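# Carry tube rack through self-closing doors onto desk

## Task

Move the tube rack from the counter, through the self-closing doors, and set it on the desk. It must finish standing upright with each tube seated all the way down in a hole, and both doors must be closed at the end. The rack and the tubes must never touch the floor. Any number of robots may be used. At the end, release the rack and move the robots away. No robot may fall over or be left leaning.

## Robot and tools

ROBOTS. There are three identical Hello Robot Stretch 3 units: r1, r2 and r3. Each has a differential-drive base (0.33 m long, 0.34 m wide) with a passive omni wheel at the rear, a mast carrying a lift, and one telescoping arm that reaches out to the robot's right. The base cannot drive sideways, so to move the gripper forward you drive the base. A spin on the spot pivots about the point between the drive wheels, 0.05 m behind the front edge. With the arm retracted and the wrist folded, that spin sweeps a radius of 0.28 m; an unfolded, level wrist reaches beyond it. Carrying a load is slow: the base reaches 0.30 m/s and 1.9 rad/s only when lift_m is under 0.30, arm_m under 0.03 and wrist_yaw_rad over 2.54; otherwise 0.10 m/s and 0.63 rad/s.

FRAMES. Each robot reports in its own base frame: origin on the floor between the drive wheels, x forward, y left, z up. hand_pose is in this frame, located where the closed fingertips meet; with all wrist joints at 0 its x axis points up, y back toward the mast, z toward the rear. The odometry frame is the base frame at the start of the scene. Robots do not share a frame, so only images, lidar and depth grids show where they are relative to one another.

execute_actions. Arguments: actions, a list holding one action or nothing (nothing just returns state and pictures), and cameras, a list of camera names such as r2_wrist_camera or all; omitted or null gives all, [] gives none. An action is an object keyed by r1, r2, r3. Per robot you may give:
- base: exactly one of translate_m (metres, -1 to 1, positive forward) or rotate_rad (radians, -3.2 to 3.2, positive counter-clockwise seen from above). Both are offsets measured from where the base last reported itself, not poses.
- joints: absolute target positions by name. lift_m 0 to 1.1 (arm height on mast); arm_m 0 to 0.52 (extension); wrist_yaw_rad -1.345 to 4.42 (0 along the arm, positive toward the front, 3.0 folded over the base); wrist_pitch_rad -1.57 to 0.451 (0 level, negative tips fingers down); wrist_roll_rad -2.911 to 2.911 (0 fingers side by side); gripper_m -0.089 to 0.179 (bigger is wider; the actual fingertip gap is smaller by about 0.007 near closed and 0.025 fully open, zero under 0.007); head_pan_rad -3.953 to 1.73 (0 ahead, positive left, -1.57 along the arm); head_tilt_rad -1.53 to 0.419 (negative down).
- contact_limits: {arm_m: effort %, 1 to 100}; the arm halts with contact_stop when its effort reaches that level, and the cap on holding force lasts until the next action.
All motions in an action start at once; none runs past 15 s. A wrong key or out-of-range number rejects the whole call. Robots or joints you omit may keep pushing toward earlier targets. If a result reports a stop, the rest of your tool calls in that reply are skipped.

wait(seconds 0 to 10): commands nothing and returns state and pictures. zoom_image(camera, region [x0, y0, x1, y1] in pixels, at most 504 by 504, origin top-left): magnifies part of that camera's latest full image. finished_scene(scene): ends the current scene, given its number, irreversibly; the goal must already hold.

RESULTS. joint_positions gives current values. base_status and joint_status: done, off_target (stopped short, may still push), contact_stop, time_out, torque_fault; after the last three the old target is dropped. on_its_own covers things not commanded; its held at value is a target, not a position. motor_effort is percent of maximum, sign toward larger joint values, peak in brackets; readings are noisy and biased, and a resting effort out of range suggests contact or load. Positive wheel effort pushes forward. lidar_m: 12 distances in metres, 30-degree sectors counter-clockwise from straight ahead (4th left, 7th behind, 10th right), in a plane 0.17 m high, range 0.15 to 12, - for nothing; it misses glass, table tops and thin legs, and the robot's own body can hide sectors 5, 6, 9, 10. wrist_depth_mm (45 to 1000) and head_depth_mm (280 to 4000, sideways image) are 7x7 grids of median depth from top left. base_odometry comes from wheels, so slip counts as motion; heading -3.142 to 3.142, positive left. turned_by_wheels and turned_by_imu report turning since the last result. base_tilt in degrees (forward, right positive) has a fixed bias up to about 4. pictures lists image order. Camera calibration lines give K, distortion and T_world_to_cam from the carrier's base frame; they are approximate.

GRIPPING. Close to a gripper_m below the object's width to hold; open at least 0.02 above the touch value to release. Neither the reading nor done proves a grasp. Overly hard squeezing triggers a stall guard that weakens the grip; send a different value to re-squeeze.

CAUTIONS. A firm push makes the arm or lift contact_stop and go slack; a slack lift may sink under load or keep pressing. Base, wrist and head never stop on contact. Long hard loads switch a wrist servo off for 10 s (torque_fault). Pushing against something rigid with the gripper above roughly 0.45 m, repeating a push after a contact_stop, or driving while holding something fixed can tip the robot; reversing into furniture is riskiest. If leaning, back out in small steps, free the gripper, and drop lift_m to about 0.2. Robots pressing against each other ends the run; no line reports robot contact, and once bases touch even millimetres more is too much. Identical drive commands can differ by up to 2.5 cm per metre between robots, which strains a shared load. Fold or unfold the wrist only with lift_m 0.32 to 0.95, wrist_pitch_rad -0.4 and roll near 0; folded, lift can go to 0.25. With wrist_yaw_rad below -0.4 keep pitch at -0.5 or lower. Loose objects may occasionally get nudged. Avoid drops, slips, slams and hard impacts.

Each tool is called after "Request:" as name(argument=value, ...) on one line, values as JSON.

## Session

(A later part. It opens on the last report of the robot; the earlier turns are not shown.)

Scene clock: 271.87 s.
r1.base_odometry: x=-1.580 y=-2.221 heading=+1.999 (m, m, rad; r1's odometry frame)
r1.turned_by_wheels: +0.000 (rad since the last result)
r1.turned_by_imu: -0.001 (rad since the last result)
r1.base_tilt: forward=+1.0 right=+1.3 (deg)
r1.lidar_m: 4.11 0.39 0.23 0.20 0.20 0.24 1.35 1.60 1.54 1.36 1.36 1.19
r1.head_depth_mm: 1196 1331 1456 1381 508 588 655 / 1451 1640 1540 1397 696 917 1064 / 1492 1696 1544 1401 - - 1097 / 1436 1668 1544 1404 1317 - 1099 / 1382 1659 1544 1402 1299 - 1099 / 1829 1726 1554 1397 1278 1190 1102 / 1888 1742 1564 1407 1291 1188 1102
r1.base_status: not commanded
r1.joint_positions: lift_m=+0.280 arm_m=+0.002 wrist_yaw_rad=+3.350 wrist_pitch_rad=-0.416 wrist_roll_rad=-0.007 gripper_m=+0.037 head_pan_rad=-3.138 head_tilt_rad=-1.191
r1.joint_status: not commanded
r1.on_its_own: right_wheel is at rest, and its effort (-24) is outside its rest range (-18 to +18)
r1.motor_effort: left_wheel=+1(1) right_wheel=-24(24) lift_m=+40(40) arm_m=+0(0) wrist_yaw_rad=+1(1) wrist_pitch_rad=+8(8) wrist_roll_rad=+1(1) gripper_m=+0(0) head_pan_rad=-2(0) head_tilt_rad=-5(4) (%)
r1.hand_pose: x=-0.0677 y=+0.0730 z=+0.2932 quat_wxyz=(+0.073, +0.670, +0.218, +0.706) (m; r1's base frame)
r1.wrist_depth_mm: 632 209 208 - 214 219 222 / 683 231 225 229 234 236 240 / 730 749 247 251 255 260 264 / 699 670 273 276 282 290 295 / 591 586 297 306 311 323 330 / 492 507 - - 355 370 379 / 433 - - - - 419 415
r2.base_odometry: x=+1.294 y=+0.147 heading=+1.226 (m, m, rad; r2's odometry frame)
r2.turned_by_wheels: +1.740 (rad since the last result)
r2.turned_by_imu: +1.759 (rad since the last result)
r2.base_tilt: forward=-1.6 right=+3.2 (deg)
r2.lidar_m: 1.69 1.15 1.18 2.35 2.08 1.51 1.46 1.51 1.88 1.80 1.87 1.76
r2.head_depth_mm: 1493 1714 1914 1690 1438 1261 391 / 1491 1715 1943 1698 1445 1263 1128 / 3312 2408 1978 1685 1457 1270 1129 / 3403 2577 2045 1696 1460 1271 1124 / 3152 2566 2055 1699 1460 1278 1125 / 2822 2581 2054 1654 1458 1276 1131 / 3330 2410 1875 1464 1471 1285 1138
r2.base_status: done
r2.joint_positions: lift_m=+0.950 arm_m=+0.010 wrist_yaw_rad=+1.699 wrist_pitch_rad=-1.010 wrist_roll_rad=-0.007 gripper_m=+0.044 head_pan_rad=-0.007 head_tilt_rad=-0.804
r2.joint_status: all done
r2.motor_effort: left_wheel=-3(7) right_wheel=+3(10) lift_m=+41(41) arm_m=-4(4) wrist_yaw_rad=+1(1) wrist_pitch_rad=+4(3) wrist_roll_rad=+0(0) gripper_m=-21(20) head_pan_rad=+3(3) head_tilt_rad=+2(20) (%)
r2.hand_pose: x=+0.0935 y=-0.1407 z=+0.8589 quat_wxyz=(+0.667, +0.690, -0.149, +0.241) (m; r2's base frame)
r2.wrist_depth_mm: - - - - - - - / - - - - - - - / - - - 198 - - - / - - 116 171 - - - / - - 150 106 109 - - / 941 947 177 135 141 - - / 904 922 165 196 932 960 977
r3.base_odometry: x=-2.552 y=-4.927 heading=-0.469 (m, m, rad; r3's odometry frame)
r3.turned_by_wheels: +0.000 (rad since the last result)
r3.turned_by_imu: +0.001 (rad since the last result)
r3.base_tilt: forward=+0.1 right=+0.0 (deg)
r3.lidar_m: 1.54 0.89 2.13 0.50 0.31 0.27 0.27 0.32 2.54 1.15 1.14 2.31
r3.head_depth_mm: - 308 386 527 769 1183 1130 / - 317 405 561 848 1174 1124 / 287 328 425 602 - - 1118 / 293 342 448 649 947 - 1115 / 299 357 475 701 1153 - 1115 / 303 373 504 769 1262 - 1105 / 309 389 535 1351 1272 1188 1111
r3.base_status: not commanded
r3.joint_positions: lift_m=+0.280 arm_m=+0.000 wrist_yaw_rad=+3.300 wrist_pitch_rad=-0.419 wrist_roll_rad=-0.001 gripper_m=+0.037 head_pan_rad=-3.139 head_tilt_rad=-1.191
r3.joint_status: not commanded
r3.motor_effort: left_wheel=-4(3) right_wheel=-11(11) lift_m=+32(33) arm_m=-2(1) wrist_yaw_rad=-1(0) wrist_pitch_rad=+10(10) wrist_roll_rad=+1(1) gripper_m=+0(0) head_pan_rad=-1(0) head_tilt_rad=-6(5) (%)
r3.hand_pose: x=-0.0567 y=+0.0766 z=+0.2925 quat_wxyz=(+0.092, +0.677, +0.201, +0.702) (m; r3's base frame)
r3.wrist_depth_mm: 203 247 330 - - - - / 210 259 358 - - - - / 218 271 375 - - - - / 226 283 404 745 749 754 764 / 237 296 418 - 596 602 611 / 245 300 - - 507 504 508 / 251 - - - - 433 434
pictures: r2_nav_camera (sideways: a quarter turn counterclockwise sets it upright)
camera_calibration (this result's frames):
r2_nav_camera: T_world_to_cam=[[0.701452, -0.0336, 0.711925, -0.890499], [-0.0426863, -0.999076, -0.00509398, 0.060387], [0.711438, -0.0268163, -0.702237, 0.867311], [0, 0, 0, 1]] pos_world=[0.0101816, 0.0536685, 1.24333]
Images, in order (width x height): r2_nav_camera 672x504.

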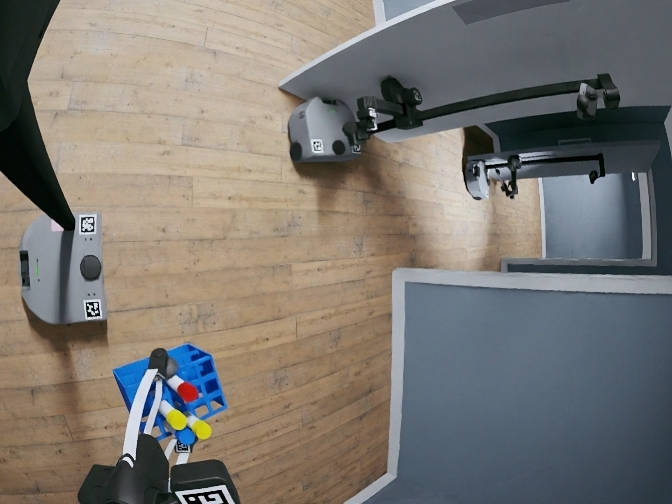

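Request:
execute_actions(actions=[{"r2":{"base":{"rotate_rad":0.1},"joints":{"head_tilt_rad":-1.1,"wrist_yaw_rad":1.9}}}], cameras=[])

Request:
execute_actions(actions=[{"r2":{"base":{"translate_m":0.95}}}], cameras=["r2_nav_camera"])

Scene clock: 273.50 s.
r1.base_odometry: x=-1.580 y=-2.221 heading=+1.999 (m, m, rad; r1's odometry frame)
r1.turned_by_wheels: +0.000 (rad since the last result)
r1.turned_by_imu: +0.000 (rad since the last result)
r1.base_tilt: forward=+1.0 right=+1.4 (deg)
r1.lidar_m: 4.11 0.39 0.23 0.20 0.20 0.24 1.34 1.60 1.54 1.36 1.35 1.19
r1.head_depth_mm: 1210 1338 1469 1375 508 586 658 / 1451 1634 1538 1399 696 921 1061 / 1485 1699 1535 1399 - - 1090 / 1431 1654 1542 1407 1330 - 1101 / 1383 1663 1549 1416 1304 - 1097 / 1833 1713 1546 1406 1284 1187 1100 / 1880 1733 1549 1406 1294 1197 1098
r1.base_status: not commanded
r1.joint_positions: lift_m=+0.280 arm_m=+0.002 wrist_yaw_rad=+3.350 wrist_pitch_rad=-0.416 wrist_roll_rad=-0.007 gripper_m=+0.037 head_pan_rad=-3.138 head_tilt_rad=-1.191
r1.joint_status: not commanded
r1.on_its_own: right_wheel is at rest, and its effort (-24) is outside its rest range (-18 to +18)
r1.motor_effort: left_wheel=+1(1) right_wheel=-24(24) lift_m=+40(40) arm_m=+0(1) wrist_yaw_rad=+0(0) wrist_pitch_rad=+8(8) wrist_roll_rad=+1(1) gripper_m=+0(1) head_pan_rad=+0(1) head_tilt_rad=-5(5) (%)
r1.hand_pose: x=-0.0677 y=+0.0730 z=+0.2932 quat_wxyz=(+0.073, +0.670, +0.218, +0.706) (m; r1's base frame)
r1.wrist_depth_mm: 640 209 208 - 215 217 222 / 680 231 226 228 234 237 242 / 730 744 247 250 255 260 265 / 719 674 271 275 284 289 297 / 579 584 298 306 313 324 332 / 491 507 - - 352 371 378 / 431 - - - - 413 415
r2.base_odometry: x=+1.294 y=+0.147 heading=+1.326 (m, m, rad; r2's odometry frame)
r2.turned_by_wheels: +0.100 (rad since the last result)
r2.turned_by_imu: +0.101 (rad since the last result)
r2.base_tilt: forward=-1.6 right=+3.3 (deg)
r2.lidar_m: 1.69 1.15 2.37 2.35 1.89 1.48 1.45 1.55 1.84 1.80 1.93 1.73
r2.head_depth_mm: 1693 1675 1511 1393 1243 370 1072 / 1830 1696 1536 1391 1277 425 1090 / 1892 1713 1527 1387 1280 1186 - / 1926 1694 1540 1404 1286 1190 - / 1902 1723 1537 1398 1284 1195 - / 1852 1457 1498 1407 1293 1190 1122 / 1207 1437 1516 1412 1297 1194 1113
r2.base_status: done
r2.joint_positions: lift_m=+0.950 arm_m=+0.010 wrist_yaw_rad=+1.897 wrist_pitch_rad=-1.010 wrist_roll_rad=-0.007 gripper_m=+0.044 head_pan_rad=-0.007 head_tilt_rad=-1.086
r2.joint_status: all done
r2.motor_effort: left_wheel=-3(6) right_wheel=+3(7) lift_m=+40(41) arm_m=-4(4) wrist_yaw_rad=+3(4) wrist_pitch_rad=+4(3) wrist_roll_rad=+0(0) gripper_m=-20(21) head_pan_rad=+3(3) head_tilt_rad=-7(27) (%)
r2.hand_pose: x=+0.0883 y=-0.1183 z=+0.8589 quat_wxyz=(+0.639, +0.701, -0.080, +0.305) (m; r2's base frame)
r2.wrist_depth_mm: - - - - - - - / - - - - - - - / - - - 200 - - - / - - 116 172 - - - / 993 - 149 107 109 - - / 941 - 161 136 141 - - / - 894 165 196 931 961 983
r3.base_odometry: x=-2.552 y=-4.927 heading=-0.469 (m, m, rad; r3's odometry frame)
r3.turned_by_wheels: +0.000 (rad since the last result)
r3.turned_by_imu: +0.000 (rad since the last result)
r3.base_tilt: forward=+0.1 right=+0.1 (deg)
r3.lidar_m: 1.54 0.89 2.13 0.50 0.30 0.27 0.27 0.32 2.54 1.15 1.14 2.31
r3.head_depth_mm: - 308 385 526 769 1189 1129 / - 316 405 561 845 1177 1120 / 287 329 426 603 - - 1129 / 293 343 449 649 947 - 1118 / 299 358 475 704 1163 - 1111 / 303 373 504 770 1266 - 1103 / 309 389 535 1364 1279 1194 1114
r3.base_status: not commanded
r3.joint_positions: lift_m=+0.280 arm_m=+0.000 wrist_yaw_rad=+3.300 wrist_pitch_rad=-0.419 wrist_roll_rad=-0.001 gripper_m=+0.037 head_pan_rad=-3.139 head_tilt_rad=-1.191
r3.joint_status: not commanded
r3.motor_effort: left_wheel=-4(3) right_wheel=-11(10) lift_m=+33(32) arm_m=-1(2) wrist_yaw_rad=-1(0) wrist_pitch_rad=+10(10) wrist_roll_rad=+1(1) gripper_m=+0(0) head_pan_rad=+0(1) head_tilt_rad=-5(5) (%)
r3.hand_pose: x=-0.0567 y=+0.0766 z=+0.2925 quat_wxyz=(+0.092, +0.677, +0.201, +0.702) (m; r3's base frame)
r3.wrist_depth_mm: 203 248 333 - - - - / 210 259 357 - - - - / 218 271 375 - - - - / 227 284 402 755 748 748 757 / 236 297 417 - 605 606 616 / 244 300 - - 511 504 506 / 250 - - - - 430 433
pictures: none
No camera images: the call's "cameras" was empty. Leave "cameras" out to get every camera's image.

Scene clock: 283.97 s.
r1.base_odometry: x=-1.580 y=-2.221 heading=+1.999 (m, m, rad; r1's odometry frame)
r1.turned_by_wheels: +0.000 (rad since the last result)
r1.turned_by_imu: -0.002 (rad since the last result)
r1.base_tilt: forward=+1.0 right=+1.4 (deg)
r1.lidar_m: 4.11 0.39 0.23 0.20 0.20 0.24 1.35 1.59 1.53 1.35 1.35 1.19
r1.head_depth_mm: 1208 1339 1463 1377 506 587 656 / 1457 1634 1542 1397 696 912 1063 / 1490 1699 1538 1394 - - 1098 / 1439 1662 1549 1404 1321 - 1094 / 1387 1667 1548 1408 1303 - 1098 / 1824 1735 1554 1406 1295 1187 1099 / 1883 1746 1551 1411 1286 1190 1104
r1.base_status: not commanded
r1.joint_positions: lift_m=+0.280 arm_m=+0.002 wrist_yaw_rad=+3.350 wrist_pitch_rad=-0.416 wrist_roll_rad=-0.007 gripper_m=+0.037 head_pan_rad=-3.138 head_tilt_rad=-1.191
r1.joint_status: not commanded
r1.on_its_own: right_wheel is at rest, and its effort (-24) is outside its rest range (-18 to +18)
r1.motor_effort: left_wheel=+1(1) right_wheel=-24(24) lift_m=+40(40) arm_m=+0(0) wrist_yaw_rad=+0(0) wrist_pitch_rad=+8(8) wrist_roll_rad=+0(0) gripper_m=+0(0) head_pan_rad=-1(1) head_tilt_rad=-5(5) (%)
r1.hand_pose: x=-0.0677 y=+0.0730 z=+0.2932 quat_wxyz=(+0.073, +0.670, +0.218, +0.706) (m; r1's base frame)
r1.wrist_depth_mm: 634 209 209 - 215 218 221 / 677 231 226 227 234 237 241 / 728 741 247 250 255 262 265 / 708 674 274 275 281 288 295 / 580 576 298 308 313 323 331 / 491 509 - - 356 368 379 / 428 - - - - 413 416
r2.base_odometry: x=+1.525 y=+1.069 heading=+1.325 (m, m, rad; r2's odometry frame)
r2.turned_by_wheels: +0.000 (rad since the last result)
r2.turned_by_imu: +0.004 (rad since the last result)
r2.base_tilt: forward=-1.6 right=+3.2 (deg)
r2.lidar_m: 2.20 0.80 0.39 0.69 2.41 2.44 2.40 2.46 1.93 1.89 0.97 0.78
r2.head_depth_mm: 1867 1692 1207 1365 1252 373 1074 / 1896 1701 1526 1387 1277 425 1086 / 1926 1713 1531 1392 1284 1197 - / 1925 1699 1545 1402 1277 1193 - / 1915 1720 1545 1413 1280 1194 - / 1926 1719 1548 1410 1291 1180 1125 / 1927 1724 1447 1388 1133 1052 1113
r2.base_status: done
r2.joint_positions: lift_m=+0.950 arm_m=+0.010 wrist_yaw_rad=+1.897 wrist_pitch_rad=-1.010 wrist_roll_rad=-0.007 gripper_m=+0.044 head_pan_rad=-0.007 head_tilt_rad=-1.086
r2.joint_status: not commanded
r2.motor_effort: left_wheel=-3(3) right_wheel=+3(8) lift_m=+40(41) arm_m=-4(4) wrist_yaw_rad=+3(3) wrist_pitch_rad=+3(3) wrist_roll_rad=+0(0) gripper_m=-21(21) head_pan_rad=+3(3) head_tilt_rad=-7(7) (%)
r2.hand_pose: x=+0.0883 y=-0.1183 z=+0.8589 quat_wxyz=(+0.639, +0.701, -0.080, +0.305) (m; r2's base frame)
r2.wrist_depth_mm: 580 894 - - - 714 619 / 603 - - - - 813 707 / 860 940 - 199 - 970 811 / 651 893 116 171 - - 968 / 834 854 149 106 109 - - / 942 - 161 136 142 - - / - 900 165 196 929 949 962
r3.base_odometry: x=-2.552 y=-4.927 heading=-0.469 (m, m, rad; r3's odometry frame)
r3.turned_by_wheels: +0.000 (rad since the last result)
r3.turned_by_imu: +0.003 (rad since the last result)
r3.base_tilt: forward=+0.2 right=+0.0 (deg)
r3.lidar_m: 1.54 0.89 2.13 0.50 0.31 0.27 0.27 0.32 2.54 2.51 0.32 0.32
r3.head_depth_mm: - 308 385 525 770 1192 1127 / - 316 405 561 849 1176 1127 / 287 329 426 604 - - 1124 / 293 343 448 649 952 - 1110 / 299 357 474 703 1161 - 1112 / 304 373 504 771 1270 - 1112 / 309 389 537 1360 1278 1191 1103
r3.base_status: not commanded
r3.joint_positions: lift_m=+0.280 arm_m=+0.000 wrist_yaw_rad=+3.300 wrist_pitch_rad=-0.419 wrist_roll_rad=-0.001 gripper_m=+0.037 head_pan_rad=-3.139 head_tilt_rad=-1.191
r3.joint_status: not commanded
r3.motor_effort: left_wheel=-4(4) right_wheel=-11(11) lift_m=+33(33) arm_m=+0(1) wrist_yaw_rad=+0(0) wrist_pitch_rad=+10(10) wrist_roll_rad=+1(1) gripper_m=+0(0) head_pan_rad=+0(1) head_tilt_rad=-5(5) (%)
r3.hand_pose: x=-0.0567 y=+0.0766 z=+0.2925 quat_wxyz=(+0.092, +0.677, +0.201, +0.702) (m; r3's base frame)
r3.wrist_depth_mm: 203 250 330 - - - - / 210 260 353 - - - - / 218 271 379 - - - - / 226 283 406 760 748 750 765 / 235 298 416 - 601 615 616 / 245 299 - - 518 498 512 / 251 - - - - 434 434
pictures: r2_nav_camera (sideways: a quarter turn counterclockwise sets it upright)
camera_calibration (this result's frames):
r2_nav_camera: T_world_to_cam=[[0.872308, -0.0347731, 0.487718, -0.599427], [-0.0426677, -0.999076, 0.00508164, 0.0471393], [0.487091, -0.0252426, -0.872986, 1.09068], [0, 0, 0, 1]] pos_world=[-0.00636603, 0.0537835, 1.24426]
Images, in order (width x height): r2_nav_camera 672x504.

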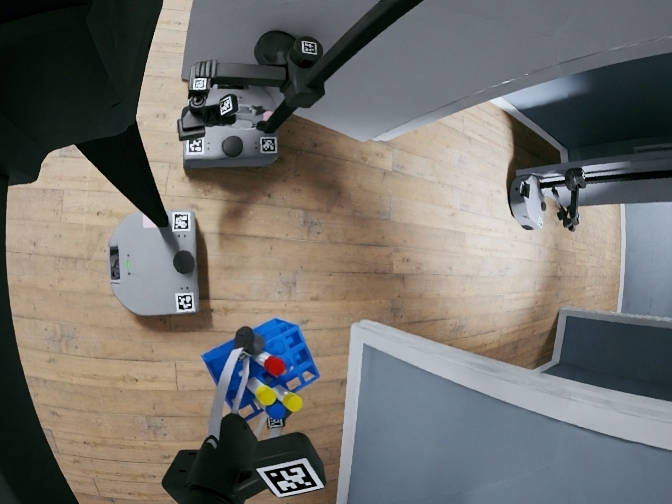

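Request:
execute_actions(actions=[{"r2":{"base":{"rotate_rad":0.13}}}], cameras=[])

Request:
execute_actions(actions=[{"r2":{"base":{"translate_m":1}}}], cameras=["r2_nav_camera"])

Scene clock: 285.87 s.
r1.base_odometry: x=-1.580 y=-2.221 heading=+1.999 (m, m, rad; r1's odometry frame)
r1.turned_by_wheels: +0.000 (rad since the last result)
r1.turned_by_imu: +0.000 (rad since the last result)
r1.base_tilt: forward=+1.0 right=+1.4 (deg)
r1.lidar_m: 4.12 0.39 0.23 0.20 0.20 0.24 1.35 1.59 1.54 1.36 1.35 1.19
r1.head_depth_mm: 1209 1342 1460 1375 508 588 657 / 1452 1628 1524 1394 698 916 1060 / 1491 1697 1540 1396 - - 1096 / 1436 1661 1547 1404 1318 - 1098 / 1380 1657 1546 1412 1304 - 1105 / 1834 1723 1548 1404 1289 1185 1095 / 1869 1727 1554 1411 1290 1194 1097
r1.base_status: not commanded
r1.joint_positions: lift_m=+0.280 arm_m=+0.002 wrist_yaw_rad=+3.350 wrist_pitch_rad=-0.416 wrist_roll_rad=-0.007 gripper_m=+0.037 head_pan_rad=-3.138 head_tilt_rad=-1.191
r1.joint_status: not commanded
r1.on_its_own: right_wheel is at rest, and its effort (-24) is outside its rest range (-18 to +18)
r1.motor_effort: left_wheel=+2(1) right_wheel=-24(24) lift_m=+40(40) arm_m=+0(0) wrist_yaw_rad=+0(1) wrist_pitch_rad=+8(8) wrist_roll_rad=+1(1) gripper_m=+0(1) head_pan_rad=-1(1) head_tilt_rad=-4(4) (%)
r1.hand_pose: x=-0.0677 y=+0.0730 z=+0.2932 quat_wxyz=(+0.073, +0.670, +0.218, +0.706) (m; r1's base frame)
r1.wrist_depth_mm: 645 209 208 - 215 219 222 / 685 232 225 228 233 238 241 / 735 762 246 250 257 262 266 / 709 676 272 276 283 290 296 / 583 581 298 308 313 325 332 / 493 506 - - 352 369 380 / 428 - - - - 413 413
r2.base_odometry: x=+1.525 y=+1.069 heading=+1.455 (m, m, rad; r2's odometry frame)
r2.turned_by_wheels: +0.130 (rad since the last result)
r2.turned_by_imu: +0.131 (rad since the last result)
r2.base_tilt: forward=-1.6 right=+3.2 (deg)
r2.lidar_m: 2.20 0.75 0.39 0.70 2.57 2.41 2.40 2.24 1.90 1.60 0.89 0.78
r2.head_depth_mm: 1891 1695 1535 1384 1241 370 1070 / 1906 1683 1534 1393 1283 426 1096 / 1895 1696 1543 1395 1280 1190 - / 1911 1694 1540 1401 1287 1193 - / 1903 1716 1548 1406 1289 1199 - / 1937 1734 1502 1415 1247 1181 1124 / 1908 1114 1198 1357 1109 1071 1112
r2.base_status: done
r2.joint_positions: lift_m=+0.950 arm_m=+0.010 wrist_yaw_rad=+1.897 wrist_pitch_rad=-1.011 wrist_roll_rad=-0.007 gripper_m=+0.044 head_pan_rad=-0.007 head_tilt_rad=-1.086
r2.joint_status: not commanded
r2.motor_effort: left_wheel=-3(7) right_wheel=+3(10) lift_m=+41(41) arm_m=-4(4) wrist_yaw_rad=+3(3) wrist_pitch_rad=+4(3) wrist_roll_rad=+0(0) gripper_m=-21(22) head_pan_rad=+3(2) head_tilt_rad=-8(6) (%)
r2.hand_pose: x=+0.0883 y=-0.1183 z=+0.8589 quat_wxyz=(+0.639, +0.701, -0.080, +0.305) (m; r2's base frame)
r2.wrist_depth_mm: 592 840 - - - - 588 / 610 935 - - - - 651 / 635 938 - 199 - 889 751 / 587 900 116 172 - - 850 / - 990 149 106 109 - 988 / 945 - 161 136 142 - - / - 905 164 196 943 953 964
r3.base_odometry: x=-2.552 y=-4.927 heading=-0.469 (m, m, rad; r3's odometry frame)
r3.turned_by_wheels: +0.000 (rad since the last result)
r3.turned_by_imu: +0.001 (rad since the last result)
r3.base_tilt: forward=+0.1 right=+0.0 (deg)
r3.lidar_m: 1.54 0.89 2.13 0.50 0.30 0.27 0.27 0.32 2.55 2.52 0.34 0.35
r3.head_depth_mm: - 307 385 526 772 1192 1127 / - 316 405 560 851 1182 1120 / 286 329 426 604 - - 1123 / 293 342 449 649 942 - 1105 / 299 357 474 708 1163 - 1110 / 304 374 503 773 1267 - 1104 / 309 389 536 1361 1279 1184 1114
r3.base_status: not commanded
r3.joint_positions: lift_m=+0.280 arm_m=+0.000 wrist_yaw_rad=+3.300 wrist_pitch_rad=-0.419 wrist_roll_rad=-0.001 gripper_m=+0.037 head_pan_rad=-3.139 head_tilt_rad=-1.191
r3.joint_status: not commanded
r3.motor_effort: left_wheel=-3(4) right_wheel=-11(11) lift_m=+32(33) arm_m=-1(1) wrist_yaw_rad=-1(0) wrist_pitch_rad=+10(10) wrist_roll_rad=+1(1) gripper_m=+0(0) head_pan_rad=+1(0) head_tilt_rad=-5(6) (%)
r3.hand_pose: x=-0.0567 y=+0.0766 z=+0.2925 quat_wxyz=(+0.092, +0.677, +0.201, +0.702) (m; r3's base frame)
r3.wrist_depth_mm: 203 249 332 - - - - / 211 258 355 - - - - / 218 271 376 - - - - / 227 283 402 759 751 767 775 / 236 300 421 - 609 609 610 / 245 299 - - 512 503 515 / 250 - - - - 431 429
pictures: none
No camera images: the call's "cameras" was empty. Leave "cameras" out to get every camera's image.

Scene clock: 296.80 s.
r1.base_odometry: x=-1.580 y=-2.221 heading=+1.999 (m, m, rad; r1's odometry frame)
r1.turned_by_wheels: +0.000 (rad since the last result)
r1.turned_by_imu: -0.002 (rad since the last result)
r1.base_tilt: forward=+0.9 right=+1.4 (deg)
r1.lidar_m: 4.12 0.39 0.23 0.20 0.20 0.24 1.35 1.23 1.54 1.36 1.35 1.19
r1.head_depth_mm: 1214 1332 1454 1379 508 589 655 / 1449 1638 1538 1392 694 915 1064 / 1487 1691 1543 1403 - - 1097 / 1439 1657 1542 1410 1323 - 1098 / 1389 1655 1546 1402 1299 - 1101 / 1843 1722 1546 1400 1291 1189 1103 / 1864 1516 1549 1409 1291 1188 1102
r1.base_status: not commanded
r1.joint_positions: lift_m=+0.280 arm_m=+0.002 wrist_yaw_rad=+3.350 wrist_pitch_rad=-0.416 wrist_roll_rad=-0.007 gripper_m=+0.037 head_pan_rad=-3.138 head_tilt_rad=-1.191
r1.joint_status: not commanded
r1.on_its_own: right_wheel is at rest, and its effort (-24) is outside its rest range (-18 to +18)
r1.motor_effort: left_wheel=+1(1) right_wheel=-24(24) lift_m=+40(40) arm_m=+0(0) wrist_yaw_rad=+1(0) wrist_pitch_rad=+8(8) wrist_roll_rad=+0(0) gripper_m=+1(0) head_pan_rad=-1(0) head_tilt_rad=-5(4) (%)
r1.hand_pose: x=-0.0677 y=+0.0730 z=+0.2932 quat_wxyz=(+0.073, +0.670, +0.218, +0.706) (m; r1's base frame)
r1.wrist_depth_mm: 647 209 208 - 214 218 221 / 683 232 226 228 234 238 241 / 731 731 248 249 257 260 266 / 708 672 274 276 283 290 295 / 578 580 297 308 315 324 332 / 500 504 - - 354 372 381 / 431 - - - - 415 415
r2.base_odometry: x=+1.640 y=+2.062 heading=+1.455 (m, m, rad; r2's odometry frame)
r2.turned_by_wheels: +0.000 (rad since the last result)
r2.turned_by_imu: +0.004 (rad since the last result)
r2.base_tilt: forward=-1.6 right=+3.3 (deg)
r2.lidar_m: 1.20 1.19 1.01 0.41 0.45 0.75 3.37 2.51 0.49 1.09 1.24 2.08
r2.head_depth_mm: 1888 1714 1528 1378 1250 370 1069 / 1864 1697 1532 1392 1276 425 1095 / 1325 1503 1518 1388 1277 1185 - / 1203 1499 1522 1404 1291 1195 - / 1168 1546 1547 1405 1282 1191 - / 1900 1706 1553 1415 1292 1186 1123 / 1714 1695 1563 1409 1292 1198 1103
r2.base_status: done
r2.joint_positions: lift_m=+0.950 arm_m=+0.010 wrist_yaw_rad=+1.897 wrist_pitch_rad=-1.011 wrist_roll_rad=-0.007 gripper_m=+0.044 head_pan_rad=-0.007 head_tilt_rad=-1.087
r2.joint_status: not commanded
r2.motor_effort: left_wheel=-3(4) right_wheel=+3(8) lift_m=+41(41) arm_m=-4(4) wrist_yaw_rad=+3(2) wrist_pitch_rad=+3(3) wrist_roll_rad=+0(0) gripper_m=-22(21) head_pan_rad=+3(2) head_tilt_rad=-7(7) (%)
r2.hand_pose: x=+0.0883 y=-0.1183 z=+0.8589 quat_wxyz=(+0.639, +0.701, -0.080, +0.305) (m; r2's base frame)
r2.wrist_depth_mm: - - - - - - - / - - - - - - - / - - - 199 - - - / - - 116 172 - - - / 714 - 149 106 109 - - / 729 - 161 136 142 - - / - 904 165 196 947 973 971
r3.base_odometry: x=-2.552 y=-4.927 heading=-0.469 (m, m, rad; r3's odometry frame)
r3.turned_by_wheels: +0.000 (rad since the last result)
r3.turned_by_imu: +0.003 (rad since the last result)
r3.base_tilt: forward=+0.1 right=+0.0 (deg)
r3.lidar_m: 1.54 0.89 0.83 0.50 0.30 0.27 0.27 0.32 2.54 2.52 2.76 2.31
r3.head_depth_mm: - 307 386 523 772 1184 1125 / - 316 405 561 849 1173 1121 / 286 328 425 602 - - 1121 / 293 343 449 650 950 - 1119 / 299 357 474 708 1159 - 1113 / 303 373 506 770 1259 - 1106 / 309 390 536 1357 1280 1193 1109
r3.base_status: not commanded
r3.joint_positions: lift_m=+0.280 arm_m=+0.000 wrist_yaw_rad=+3.300 wrist_pitch_rad=-0.419 wrist_roll_rad=-0.001 gripper_m=+0.037 head_pan_rad=-3.139 head_tilt_rad=-1.191
r3.joint_status: not commanded
r3.motor_effort: left_wheel=-4(4) right_wheel=-11(11) lift_m=+32(32) arm_m=-1(1) wrist_yaw_rad=-1(0) wrist_pitch_rad=+10(10) wrist_roll_rad=+1(1) gripper_m=+0(1) head_pan_rad=-1(1) head_tilt_rad=-5(5) (%)
r3.hand_pose: x=-0.0567 y=+0.0766 z=+0.2925 quat_wxyz=(+0.092, +0.677, +0.201, +0.702) (m; r3's base frame)
r3.wrist_depth_mm: 203 247 331 - - - - / 210 259 356 - - - - / 218 271 376 - 885 650 734 / 226 284 405 742 721 640 728 / 235 298 413 - 609 607 616 / 245 298 - - 511 498 517 / 251 - - - - 433 433
pictures: r2_nav_camera (sideways: a quarter turn counterclockwise sets it upright)
camera_calibration (this result's frames):
r2_nav_camera: T_world_to_cam=[[0.872332, -0.0347583, 0.487676, -0.599372], [-0.0426504, -0.999077, 0.00508337, 0.047137], [0.487049, -0.025234, -0.87301, 1.09072], [0, 0, 0, 1]] pos_world=[-0.00636975, 0.0537833, 1.24427]
Images, in order (width x height): r2_nav_camera 672x504.

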